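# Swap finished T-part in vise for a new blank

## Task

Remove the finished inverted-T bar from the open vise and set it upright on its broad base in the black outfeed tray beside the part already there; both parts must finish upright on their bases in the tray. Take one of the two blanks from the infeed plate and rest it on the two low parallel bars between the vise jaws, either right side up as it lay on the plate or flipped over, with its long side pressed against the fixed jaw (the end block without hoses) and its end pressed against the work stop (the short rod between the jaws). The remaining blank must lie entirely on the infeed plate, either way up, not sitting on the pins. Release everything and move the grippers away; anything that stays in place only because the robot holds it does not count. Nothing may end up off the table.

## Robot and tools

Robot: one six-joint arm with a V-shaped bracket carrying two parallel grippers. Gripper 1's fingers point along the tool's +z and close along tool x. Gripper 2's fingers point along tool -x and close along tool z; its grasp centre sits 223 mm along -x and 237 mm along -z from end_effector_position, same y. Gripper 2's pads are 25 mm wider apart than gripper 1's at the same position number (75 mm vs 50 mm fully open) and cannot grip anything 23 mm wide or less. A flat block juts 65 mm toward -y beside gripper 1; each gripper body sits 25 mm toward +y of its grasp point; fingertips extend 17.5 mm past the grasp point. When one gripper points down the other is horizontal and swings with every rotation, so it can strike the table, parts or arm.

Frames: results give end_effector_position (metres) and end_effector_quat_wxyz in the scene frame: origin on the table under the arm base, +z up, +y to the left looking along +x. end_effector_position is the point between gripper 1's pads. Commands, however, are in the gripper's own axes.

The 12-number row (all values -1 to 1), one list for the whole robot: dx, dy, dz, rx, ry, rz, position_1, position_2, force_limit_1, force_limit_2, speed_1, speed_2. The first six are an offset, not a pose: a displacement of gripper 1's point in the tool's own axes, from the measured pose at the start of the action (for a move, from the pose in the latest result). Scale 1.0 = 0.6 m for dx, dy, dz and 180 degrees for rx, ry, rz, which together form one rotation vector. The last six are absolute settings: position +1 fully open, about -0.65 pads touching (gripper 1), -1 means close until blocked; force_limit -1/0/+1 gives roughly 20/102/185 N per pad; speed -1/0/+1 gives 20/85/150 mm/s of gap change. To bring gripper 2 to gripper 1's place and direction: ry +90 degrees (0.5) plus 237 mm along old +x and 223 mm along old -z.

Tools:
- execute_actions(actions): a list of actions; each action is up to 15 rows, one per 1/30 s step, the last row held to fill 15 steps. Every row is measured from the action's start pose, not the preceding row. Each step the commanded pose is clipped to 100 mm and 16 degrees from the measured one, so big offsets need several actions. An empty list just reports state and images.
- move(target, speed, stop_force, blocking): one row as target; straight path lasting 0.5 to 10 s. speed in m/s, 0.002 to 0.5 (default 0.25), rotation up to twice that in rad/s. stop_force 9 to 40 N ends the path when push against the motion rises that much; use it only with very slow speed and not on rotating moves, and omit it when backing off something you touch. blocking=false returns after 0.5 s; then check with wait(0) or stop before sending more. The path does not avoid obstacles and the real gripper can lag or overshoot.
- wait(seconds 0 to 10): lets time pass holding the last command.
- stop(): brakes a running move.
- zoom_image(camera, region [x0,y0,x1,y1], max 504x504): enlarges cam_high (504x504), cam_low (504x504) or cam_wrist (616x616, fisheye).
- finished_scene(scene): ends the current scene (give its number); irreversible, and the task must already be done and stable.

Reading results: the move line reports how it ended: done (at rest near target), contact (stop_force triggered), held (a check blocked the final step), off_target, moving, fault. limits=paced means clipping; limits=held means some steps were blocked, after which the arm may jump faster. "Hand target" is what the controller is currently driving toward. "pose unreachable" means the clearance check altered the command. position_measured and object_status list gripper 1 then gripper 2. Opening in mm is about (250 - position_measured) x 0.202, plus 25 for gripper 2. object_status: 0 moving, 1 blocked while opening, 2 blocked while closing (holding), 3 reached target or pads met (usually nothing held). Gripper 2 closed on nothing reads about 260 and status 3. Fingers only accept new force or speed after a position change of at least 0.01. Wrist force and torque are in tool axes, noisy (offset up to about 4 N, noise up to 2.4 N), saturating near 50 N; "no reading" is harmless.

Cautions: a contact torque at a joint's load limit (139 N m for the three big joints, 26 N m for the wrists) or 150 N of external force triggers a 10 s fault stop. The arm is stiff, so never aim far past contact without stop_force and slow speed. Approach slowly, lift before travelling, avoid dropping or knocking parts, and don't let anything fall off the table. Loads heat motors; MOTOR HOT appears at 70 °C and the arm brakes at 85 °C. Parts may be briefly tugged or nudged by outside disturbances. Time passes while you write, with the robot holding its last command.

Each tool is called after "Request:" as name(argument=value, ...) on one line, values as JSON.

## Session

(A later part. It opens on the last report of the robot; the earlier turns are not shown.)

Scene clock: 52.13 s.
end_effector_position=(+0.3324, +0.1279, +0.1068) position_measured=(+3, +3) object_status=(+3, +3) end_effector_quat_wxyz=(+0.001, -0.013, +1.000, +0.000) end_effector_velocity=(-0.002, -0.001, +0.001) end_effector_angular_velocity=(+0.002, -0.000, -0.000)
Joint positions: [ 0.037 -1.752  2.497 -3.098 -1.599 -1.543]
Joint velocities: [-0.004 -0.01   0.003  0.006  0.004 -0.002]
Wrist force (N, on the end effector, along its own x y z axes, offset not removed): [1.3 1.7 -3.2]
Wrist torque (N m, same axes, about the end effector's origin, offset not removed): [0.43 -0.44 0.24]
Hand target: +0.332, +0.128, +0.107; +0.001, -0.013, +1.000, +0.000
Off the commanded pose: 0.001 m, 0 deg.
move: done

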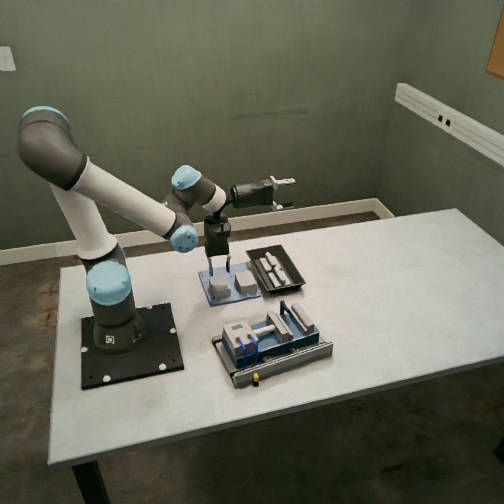

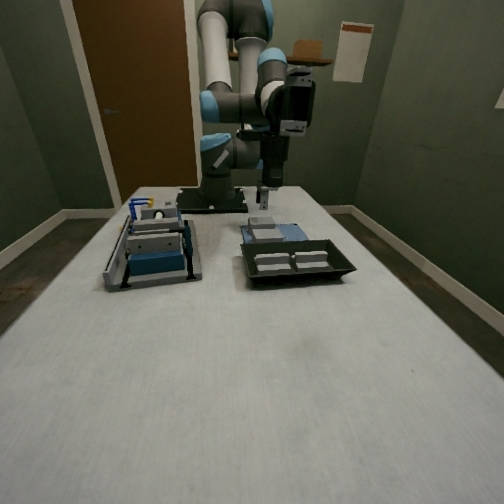

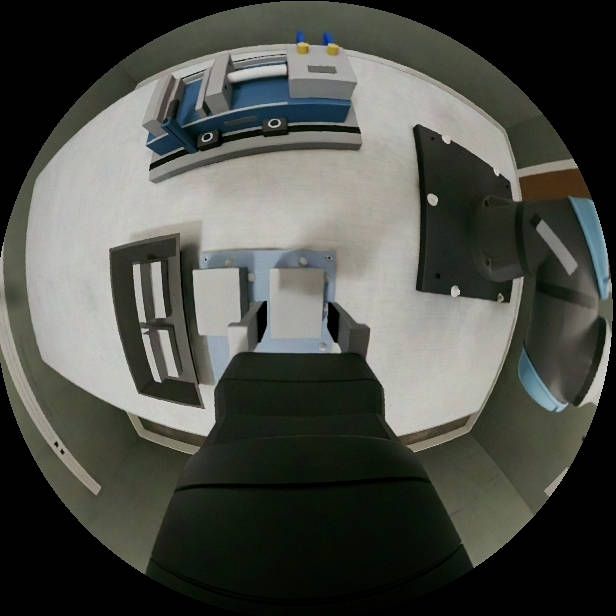

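Request:
move(target=[-0.2025,-0.27,-0.1917,0.3536,0,-0.3536,1,1,0,0,0,0], speed=0.5)

Request:
move(target=[-0.1917,-0.271,-0.1917,0.3536,0,-0.3536,1,1,0,0,0,0], speed=0.5)

Request:
zoom_image(camera="cam_high", region=[185, 230, 315, 320])

Scene clock: 57.47 s.
end_effector_position=(+0.4577, -0.0306, +0.2220) position_measured=(+3, +3) object_status=(+3, +3) end_effector_quat_wxyz=(+0.007, -0.508, +0.701, -0.500) end_effector_velocity=(+0.001, -0.002, -0.000) end_effector_angular_velocity=(-0.003, +0.001, +0.012)
Joint positions: [-0.033 -1.762  2.579 -3.171 -1.55  -3.163]
Joint velocities: [-0.014 -0.009  0.007  0.004  0.017 -0.021]
Wrist force (N, on the end effector, along its own x y z axes, offset not removed): [0.0 1.9 -2.5]
Wrist torque (N m, same axes, about the end effector's origin, offset not removed): [0.41 -0.09 0.27]
Hand target: +0.458, -0.031, +0.222; +0.007, -0.509, +0.700, -0.500
Off the commanded pose: 0.000 m, 0 deg.
move: done

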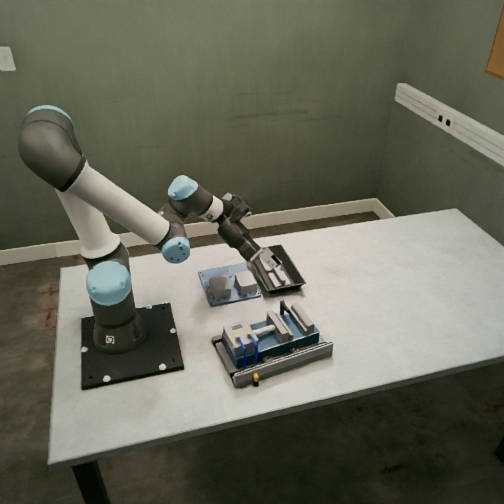

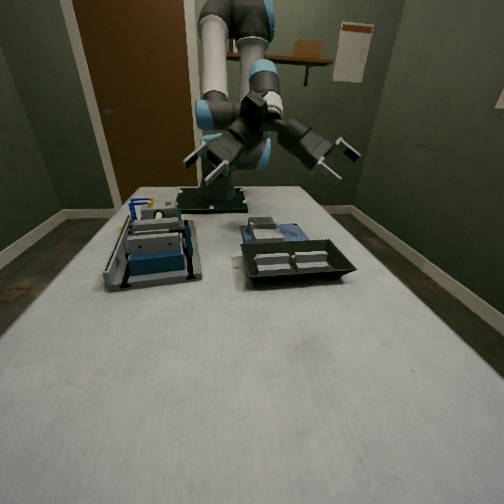

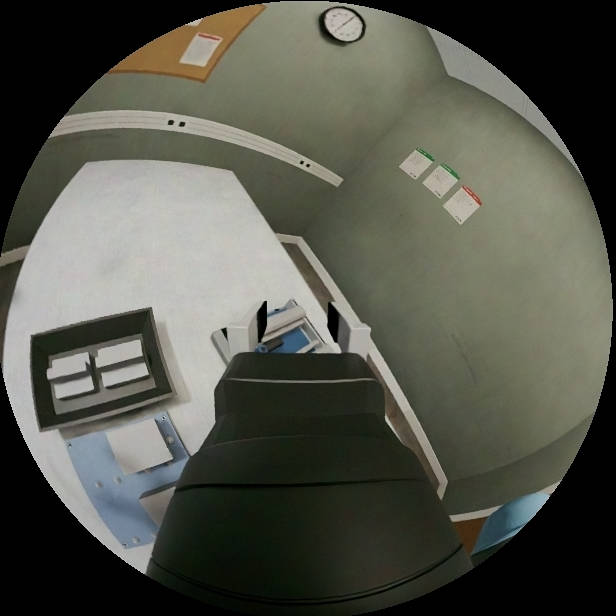

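Scene clock: 59.77 s.
end_effector_position=(+0.5683, +0.1347, +0.3370) position_measured=(+3, +3) object_status=(+3, +3) end_effector_quat_wxyz=(-0.009, +0.706, +0.008, +0.708) end_effector_velocity=(+0.001, +0.001, +0.000) end_effector_angular_velocity=(-0.006, +0.005, +0.013)
Joint positions: [-0.142 -1.799  2.553 -3.103 -1.474 -4.809]
Joint velocities: [-0.008 -0.005 -0.006  0.017  0.01  -0.02 ]
Wrist force (N, on the end effector, along its own x y z axes, offset not removed): [-0.4 2.3 -2.8]
Wrist torque (N m, same axes, about the end effector's origin, offset not removed): [0.62 0.02 0.27]
Hand target: +0.568, +0.135, +0.337; -0.009, +0.706, +0.009, +0.708
Off the commanded pose: 0.000 m, 0 deg.
move: done

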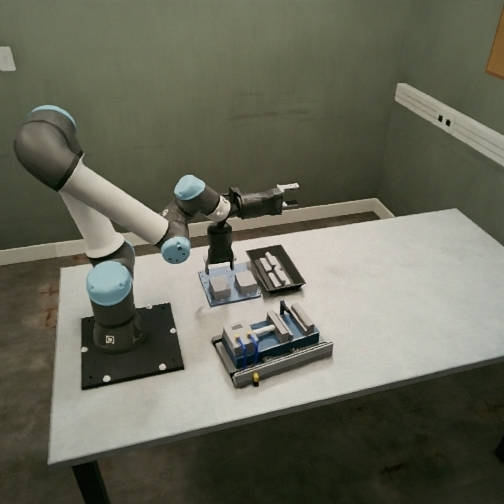

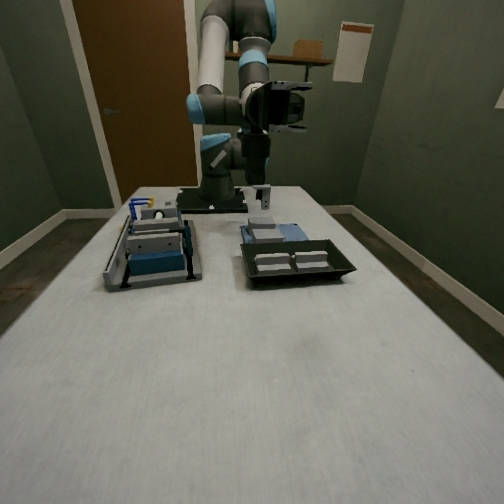

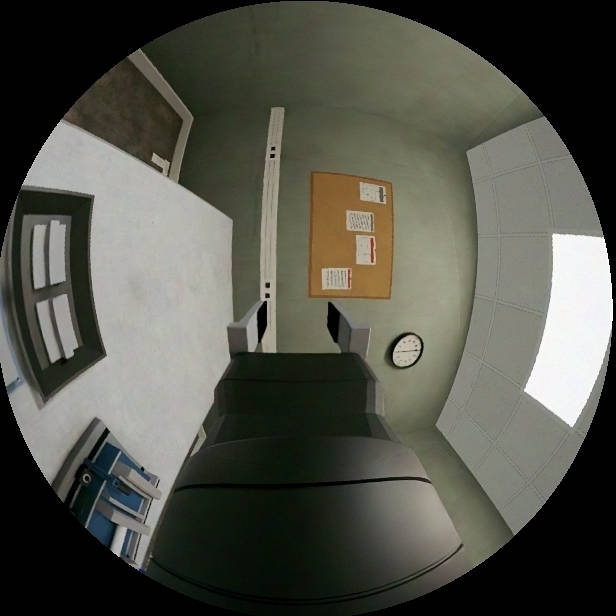

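Region (185, 230, 315, 320) of cam_high's 504x504 image, scaled by 3.877, with more detail than that image has; it fills the top 349 rows of this view, and the rest is white.

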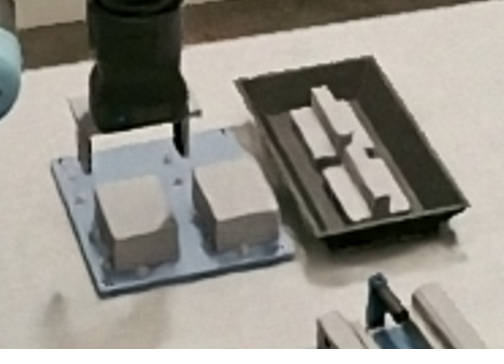

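Request:
move(target=[-0.1162,0,0,0,0,0,1,1,0,0,0,0], speed=0.08, stop_force=15)

Request:
execute_actions(actions=[[[0,0,0,0,0,0,1,-1,0,0.3,0,-0.6]],[[0,0,0,0,0,0,1,-1,0,0.3,0,-0.6]]])

Request:
zoom_image(camera="cam_high", region=[185, 240, 265, 320])

Scene clock: 63.37 s.
end_effector_position=(+0.5685, +0.1349, +0.2677) position_measured=(+3, +3) object_status=(+3, +3) end_effector_quat_wxyz=(-0.009, +0.706, +0.008, +0.708) end_effector_velocity=(+0.000, -0.000, -0.003) end_effector_angular_velocity=(-0.000, -0.001, -0.000)
Joint positions: [-0.141 -1.548  2.642 -3.444 -1.475 -4.809]
Joint velocities: [ 0.     0.017  0.002 -0.02  -0.    -0.   ]
Wrist force (N, on the end effector, along its own x y z axes, offset not removed): [-0.8 2.7 -3.6]
Wrist torque (N m, same axes, about the end effector's origin, offset not removed): [0.67 0.10 0.29]
Hand target: +0.568, +0.135, +0.267; -0.009, +0.706, +0.008, +0.708
Off the commanded pose: 0.000 m, 0 deg.
move: done

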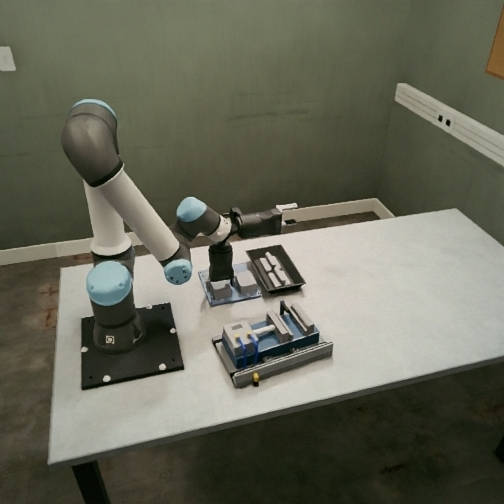

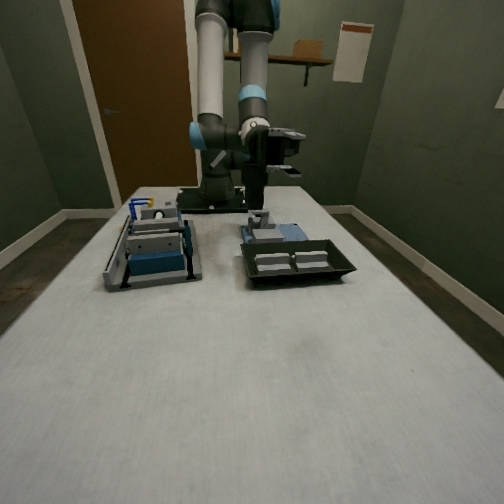

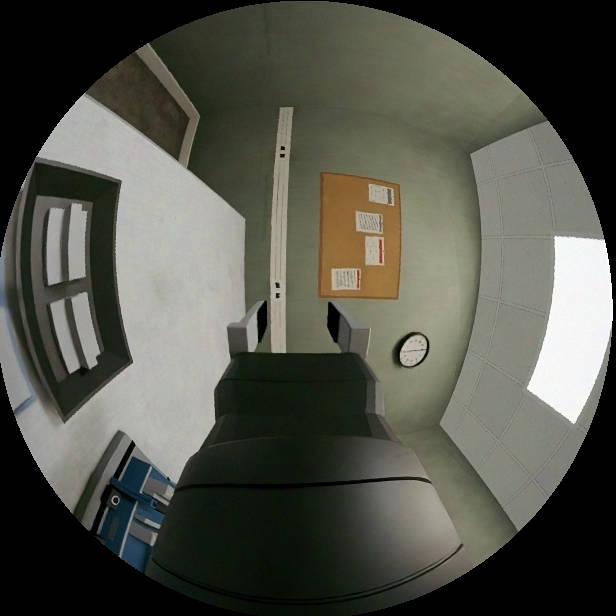

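Scene clock: 64.37 s.
end_effector_position=(+0.5684, +0.1349, +0.2676) position_measured=(+3, +105) object_status=(+3, +2) end_effector_quat_wxyz=(-0.009, +0.706, +0.008, +0.708) end_effector_velocity=(+0.000, -0.000, -0.000) end_effector_angular_velocity=(+0.001, +0.001, -0.001)
Joint positions: [-0.141 -1.548  2.642 -3.444 -1.475 -4.809]
Joint velocities: [ 0.     0.     0.     0.001 -0.     0.001]
Wrist force (N, on the end effector, along its own x y z axes, offset not removed): [-4.2 0.6 -2.6]
Wrist torque (N m, same axes, about the end effector's origin, offset not removed): [0.17 0.93 0.23]
Hand target: +0.568, +0.135, +0.268; -0.009, +0.706, +0.008, +0.708
Off the commanded pose: 0.000 m, 0 deg.

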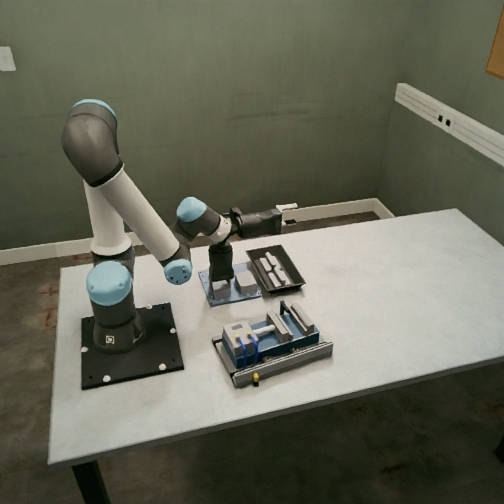

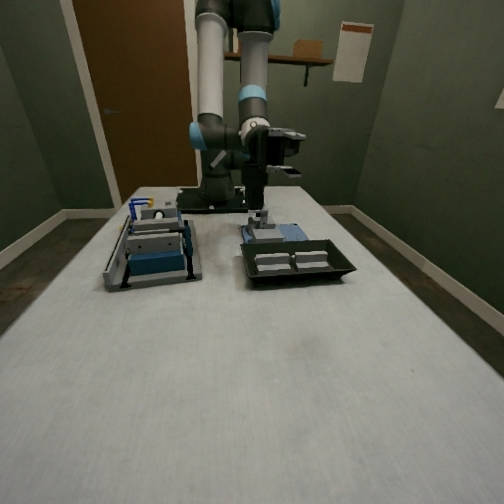

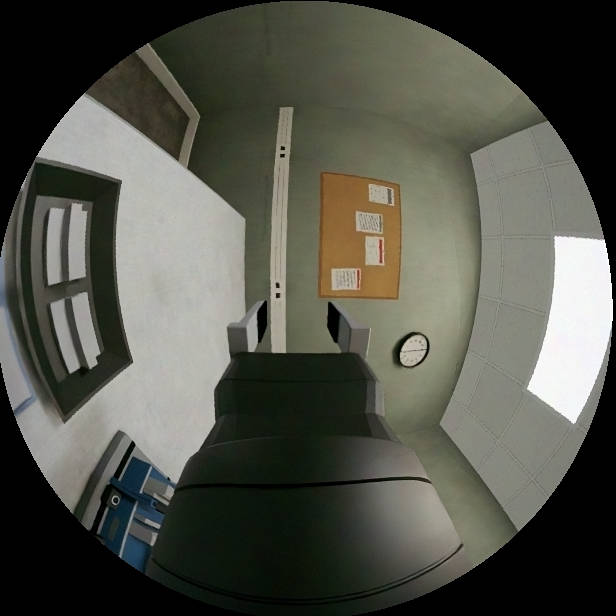

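Region (185, 240, 265, 320) of cam_high's 504x504 image, scaled by 6.300, with more detail than that image has.

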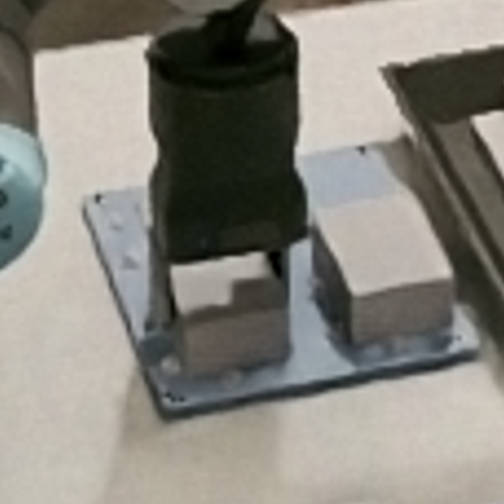

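Request:
move(target=[0.195,0,0,0,0,0,1,-1,0,0.3,0,-0.6], speed=0.25)

Request:
move(target=[0,0.4386,0.232,0.0344,0,0,1,-1,0,0.3,0,-0.6], speed=0.3)

Request:
move(target=[-0.043,0,0,0,0,0,1,-1,0,0.3,0,-0.6], speed=0.08)

Request:
zoom_image(camera="cam_high", region=[255, 280, 335, 360])

Request:
zoom_image(camera="cam_low", region=[110, 170, 210, 270])

Scene clock: 71.27 s.
end_effector_position=(+0.5681, +0.1346, +0.3842) position_measured=(+3, +105) object_status=(+3, +2) end_effector_quat_wxyz=(-0.009, +0.706, +0.008, +0.708) end_effector_velocity=(+0.001, -0.000, +0.001) end_effector_angular_velocity=(+0.000, +0.011, +0.001)
Joint positions: [-0.142 -1.914  2.472 -2.908 -1.474 -4.809]
Joint velocities: [-0.002 -0.008 -0.011  0.031  0.001 -0.003]
Wrist force (N, on the end effector, along its own x y z axes, offset not removed): [-4.7 1.7 -3.7]
Wrist torque (N m, same axes, about the end effector's origin, offset not removed): [0.45 0.97 0.29]
Hand target: +0.568, +0.135, +0.384; -0.009, +0.706, +0.008, +0.708
Off the commanded pose: 0.001 m, 0 deg.
move: done

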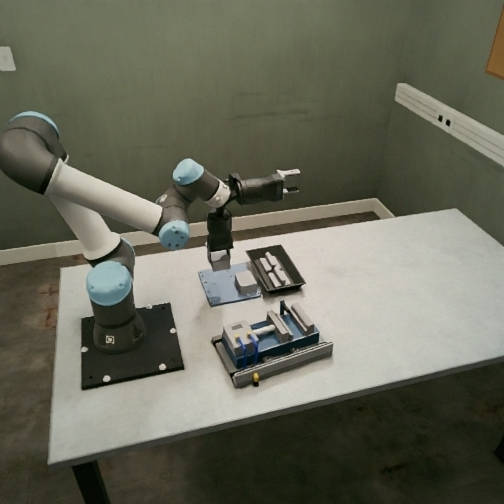

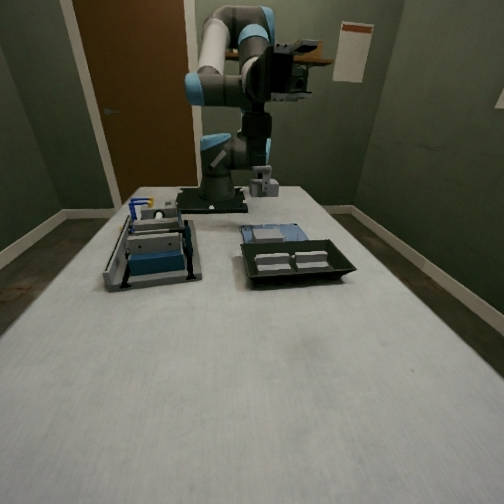

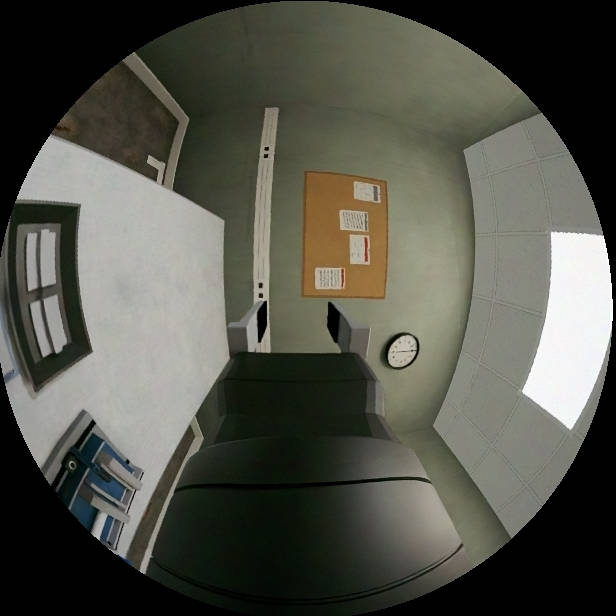

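Scene clock: 72.97 s.
end_effector_position=(+0.7132, -0.1246, +0.3839) position_measured=(+3, +105) object_status=(+3, +2) end_effector_quat_wxyz=(-0.047, +0.705, +0.046, +0.706) end_effector_velocity=(+0.002, -0.002, +0.000) end_effector_angular_velocity=(+0.001, +0.000, +0.001)
Joint positions: [-0.737 -1.489  2.075 -2.743 -1.017 -5.381]
Joint velocities: [-0.     0.006 -0.008  0.004  0.001 -0.001]
Wrist force (N, on the end effector, along its own x y z axes, offset not removed): [-4.0 1.7 -3.3]
Wrist torque (N m, same axes, about the end effector's origin, offset not removed): [0.36 0.75 0.27]
Hand target: +0.713, -0.125, +0.384; -0.047, +0.705, +0.046, +0.706
Off the commanded pose: 0.001 m, 0 deg.
move: done

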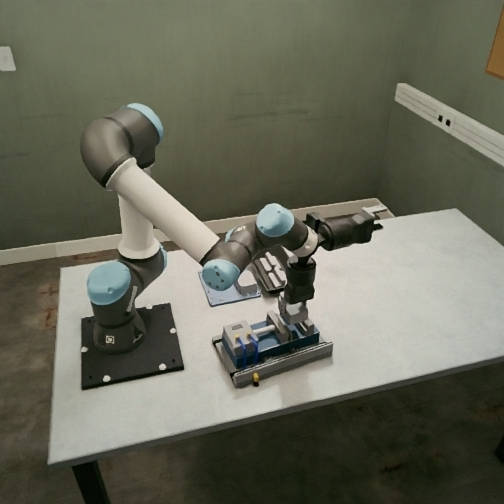

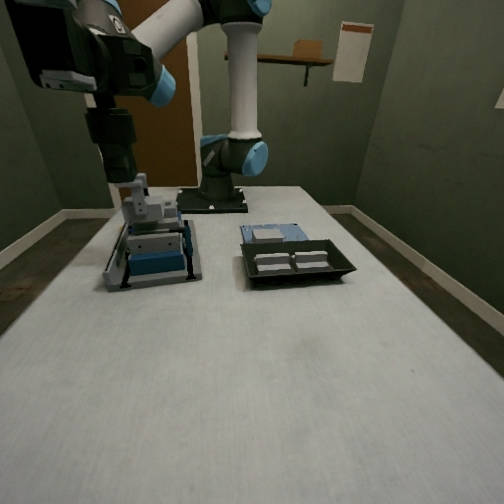

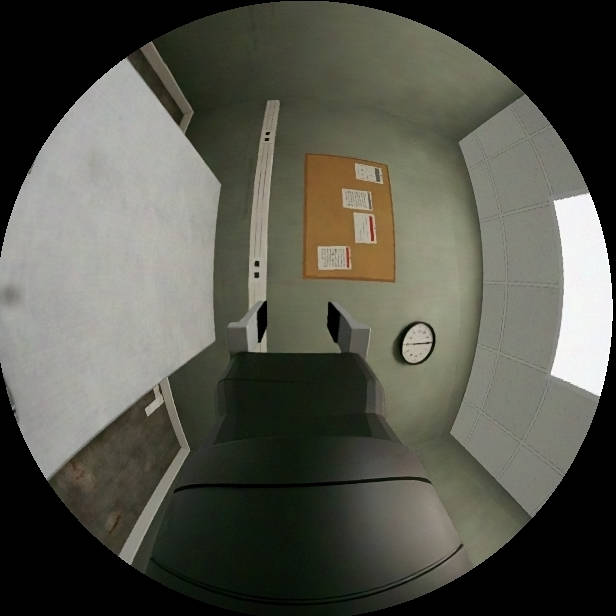

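Scene clock: 73.83 s.
end_effector_position=(+0.7133, -0.1246, +0.3584) position_measured=(+3, +105) object_status=(+3, +2) end_effector_quat_wxyz=(-0.047, +0.705, +0.046, +0.706) end_effector_velocity=(+0.000, -0.000, -0.002) end_effector_angular_velocity=(+0.000, -0.001, -0.001)
Joint positions: [-0.737 -1.449  2.109 -2.818 -1.017 -5.381]
Joint velocities: [-0.     0.004  0.003 -0.009  0.     0.001]
Wrist force (N, on the end effector, along its own x y z axes, offset not removed): [-4.5 2.7 -1.7]
Wrist torque (N m, same axes, about the end effector's origin, offset not removed): [0.73 0.90 0.23]
Hand target: +0.713, -0.125, +0.358; -0.047, +0.705, +0.046, +0.706
Off the commanded pose: 0.000 m, 0 deg.
move: done

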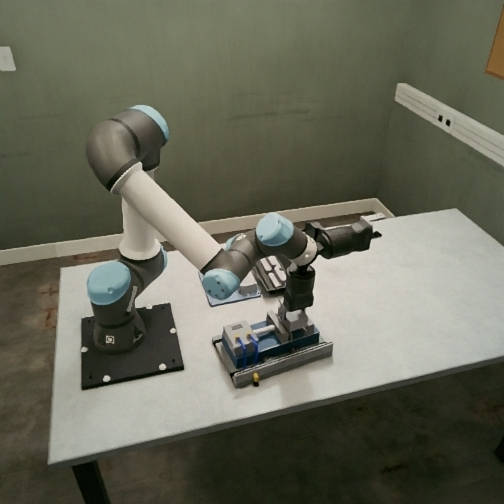

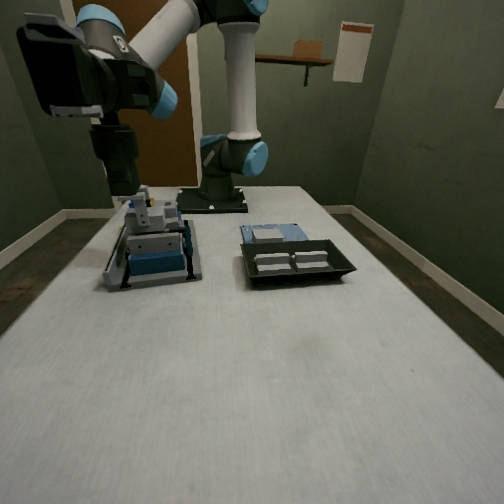

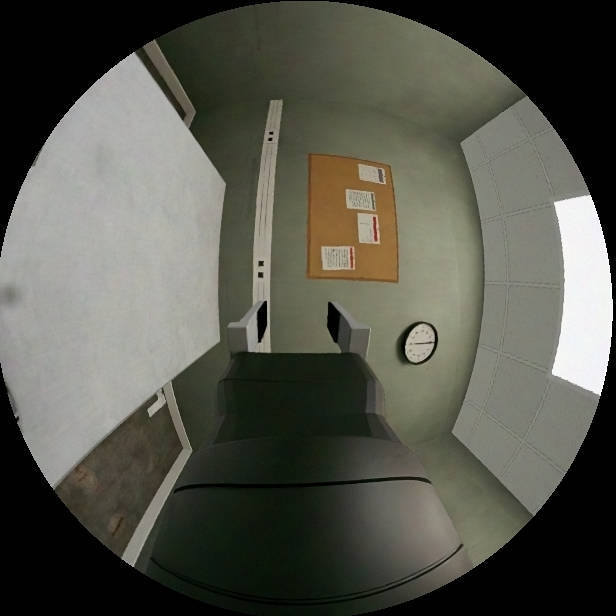

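Region (255, 280, 335, 360) of cam_high's 504x504 image, scaled by 6.300, with more detail than that image has.

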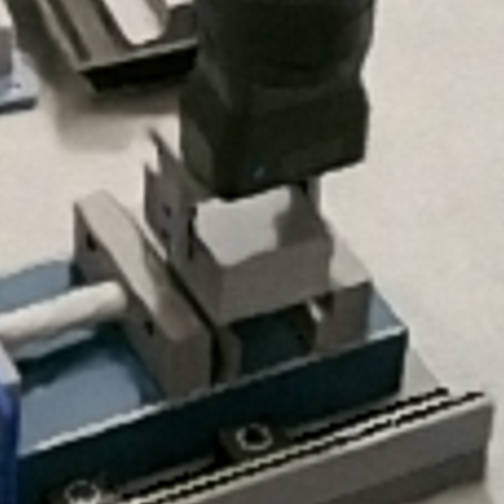

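Region (110, 170, 210, 270) of cam_low's 504x504 image, scaled by 5.040, with more detail than that image has.

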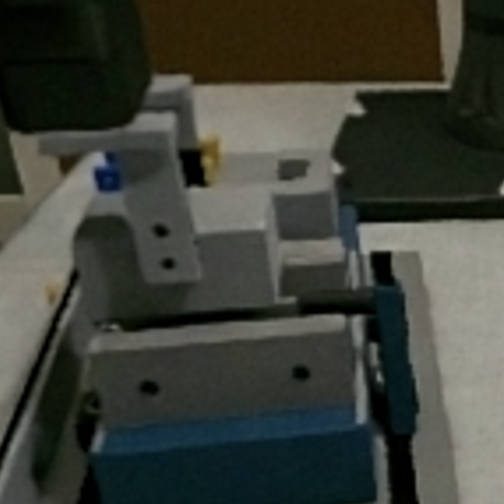

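Request:
move(target=[-0.0297,-0.003,0,0,0,0,1,-1,0,0.3,0,-0.6], speed=0.012, stop_force=10)

Scene clock: 78.37 s.
end_effector_position=(+0.7131, -0.1228, +0.3409) position_measured=(+3, +105) object_status=(+3, +2) end_effector_quat_wxyz=(-0.047, +0.705, +0.046, +0.706) end_effector_velocity=(-0.000, +0.000, -0.003) end_effector_angular_velocity=(-0.000, +0.000, +0.000)
Joint positions: [-0.734 -1.42   2.133 -2.872 -1.019 -5.378]
Joint velocities: [-0.     0.004  0.004 -0.007 -0.    -0.001]
Wrist force (N, on the end effector, along its own x y z axes, offset not removed): [-3.9 2.6 -3.2]
Wrist torque (N m, same axes, about the end effector's origin, offset not removed): [0.47 0.81 0.26]
Hand target: +0.713, -0.123, +0.341; -0.047, +0.705, +0.046, +0.706
Off the commanded pose: 0.000 m, 0 deg.
move: done

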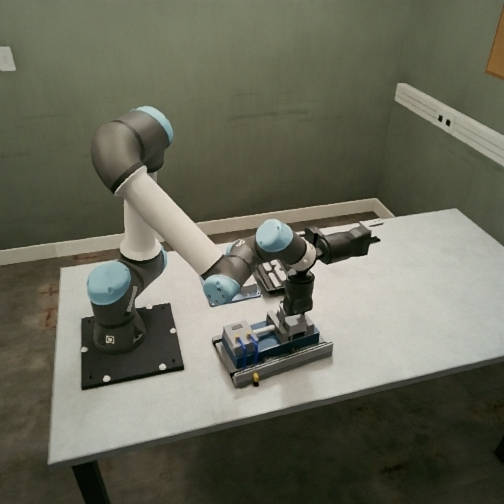

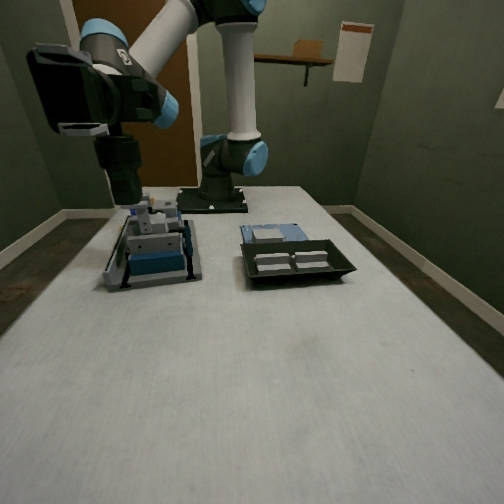

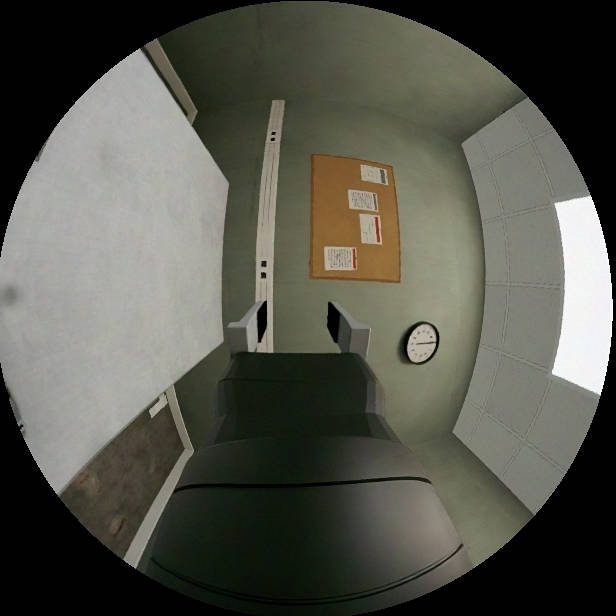

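Request:
move(target=[0,0,0.02,0,0,0,1,-1,0,0.3,0,-0.6], speed=0.004, stop_force=10)

Request:
move(target=[0,-0.02,-0.0015,0,0,0,1,-1,0,0.3,0,-0.6], speed=0.004, stop_force=14)

Request:
move(target=[-0.006,0,0,0,0,0,1,-1,0,0.3,0,-0.6], speed=0.003, stop_force=15)

Request:
zoom_image(camera="cam_low", region=[110, 170, 210, 270])

Scene clock: 84.20 s.
end_effector_position=(+0.7180, -0.1222, +0.3406) position_measured=(+3, +105) object_status=(+3, +2) end_effector_quat_wxyz=(-0.047, +0.705, +0.046, +0.706) end_effector_velocity=(-0.001, +0.001, +0.001) end_effector_angular_velocity=(-0.001, -0.003, +0.003)
Joint positions: [-0.726 -1.409  2.122 -2.875 -1.023 -5.37 ]
Joint velocities: [-0.002 -0.003  0.004 -0.001  0.004 -0.004]
Wrist force (N, on the end effector, along its own x y z axes, offset not removed): [-0.9 3.6 -27.0]
Wrist torque (N m, same axes, about the end effector's origin, offset not removed): [1.47 -5.79 -0.05]
Hand target: +0.718, -0.122, +0.341; -0.047, +0.705, +0.046, +0.706
Off the commanded pose: 0.007 m, 0 deg.
move: contact

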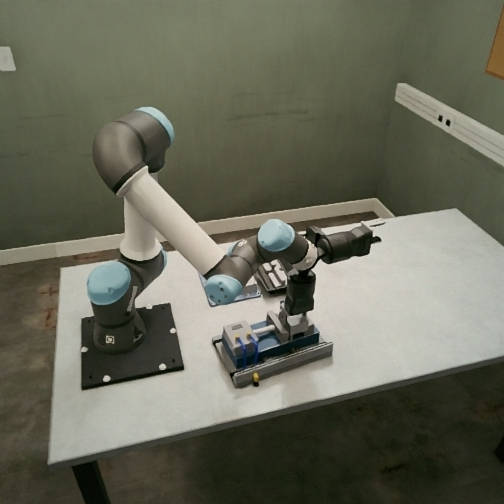

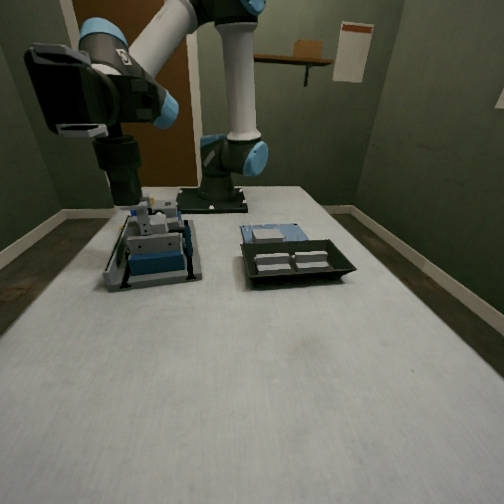

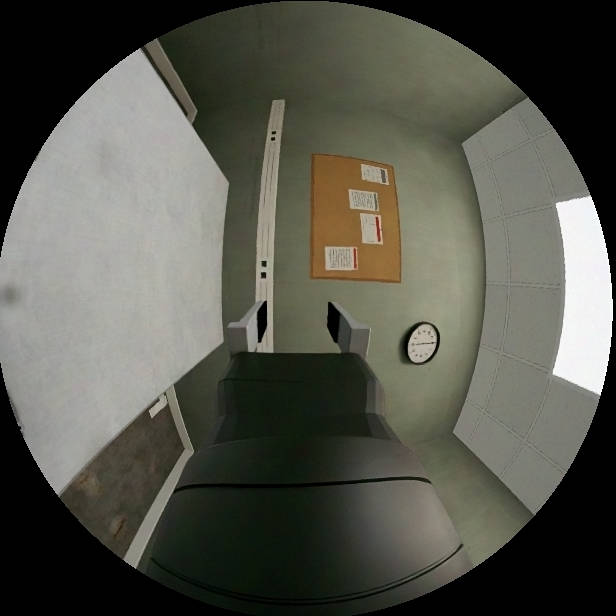

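Scene clock: 86.17 s.
end_effector_position=(+0.7166, -0.1159, +0.3408) position_measured=(+3, +105) object_status=(+3, +2) end_effector_quat_wxyz=(-0.047, +0.705, +0.046, +0.706) end_effector_velocity=(+0.000, -0.001, -0.001) end_effector_angular_velocity=(+0.004, +0.001, -0.000)
Joint positions: [-0.717 -1.416  2.131 -2.883 -1.029 -5.362]
Joint velocities: [-0.002  0.002 -0.002  0.004  0.003 -0.   ]
Wrist force (N, on the end effector, along its own x y z axes, offset not removed): [-2.7 23.3 -4.0]
Wrist torque (N m, same axes, about the end effector's origin, offset not removed): [5.54 -0.01 -5.05]
Hand target: +0.717, -0.116, +0.341; -0.047, +0.705, +0.046, +0.706
Off the commanded pose: 0.006 m, 0 deg.
move: contact

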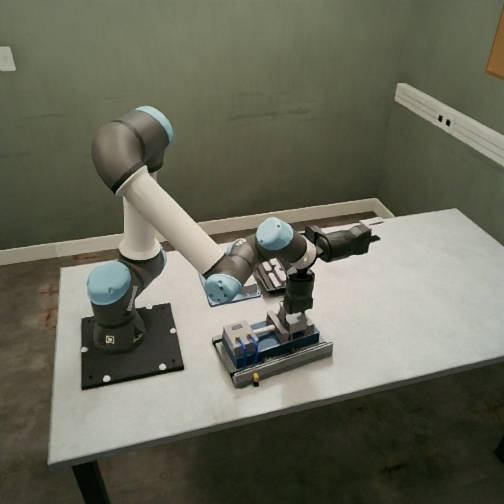

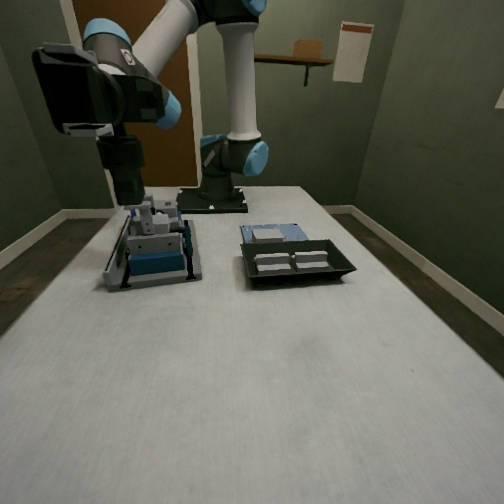

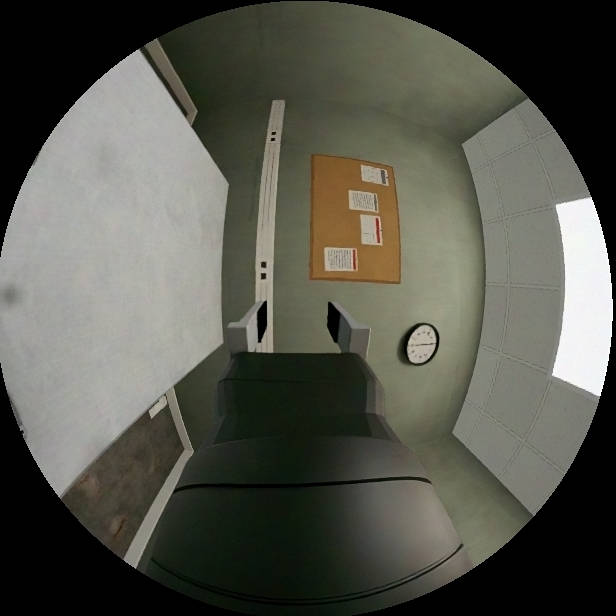

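Scene clock: 86.87 s.
end_effector_position=(+0.7166, -0.1160, +0.3398) position_measured=(+3, +105) object_status=(+3, +2) end_effector_quat_wxyz=(-0.047, +0.705, +0.046, +0.706) end_effector_velocity=(-0.000, -0.000, -0.000) end_effector_angular_velocity=(+0.002, +0.003, -0.001)
Joint positions: [-0.717 -1.415  2.132 -2.886 -1.029 -5.362]
Joint velocities: [-0.    -0.001  0.     0.004 -0.001  0.001]
Wrist force (N, on the end effector, along its own x y z axes, offset not removed): [33.9 20.6 -21.0]
Wrist torque (N m, same axes, about the end effector's origin, offset not removed): [5.20 -12.75 -4.00]
Hand target: +0.717, -0.116, +0.340; -0.047, +0.705, +0.046, +0.706
Off the commanded pose: 0.003 m, 0 deg.
move: contact

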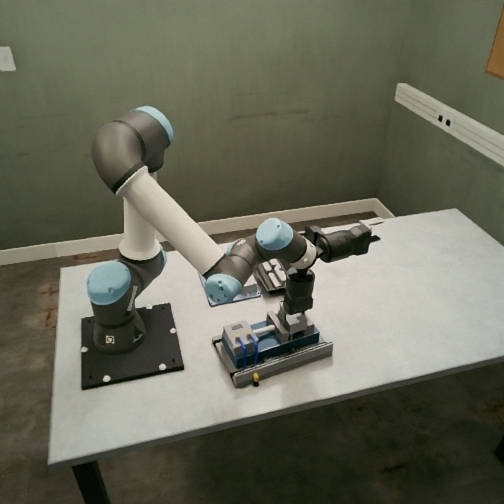

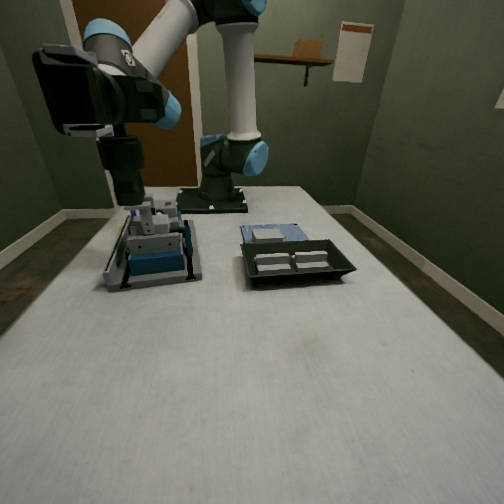

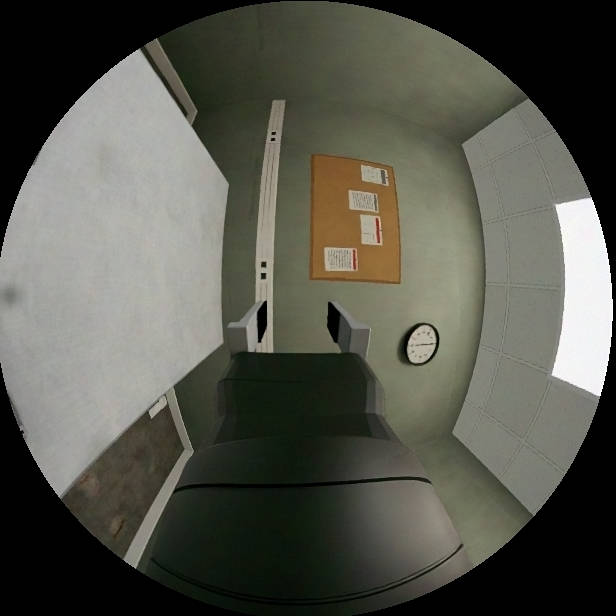

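Region (110, 170, 210, 270) of cam_low's 504x504 image, scaled by 5.040, with more detail than that image has.

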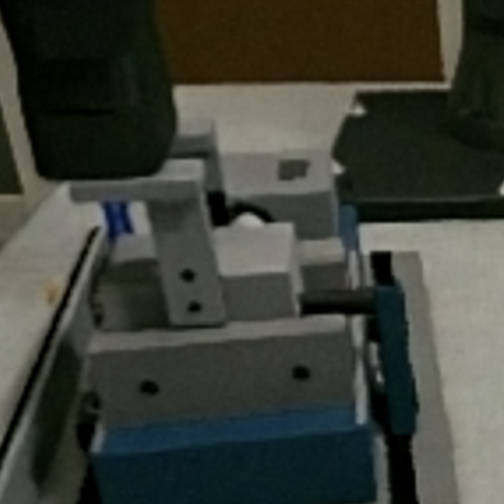

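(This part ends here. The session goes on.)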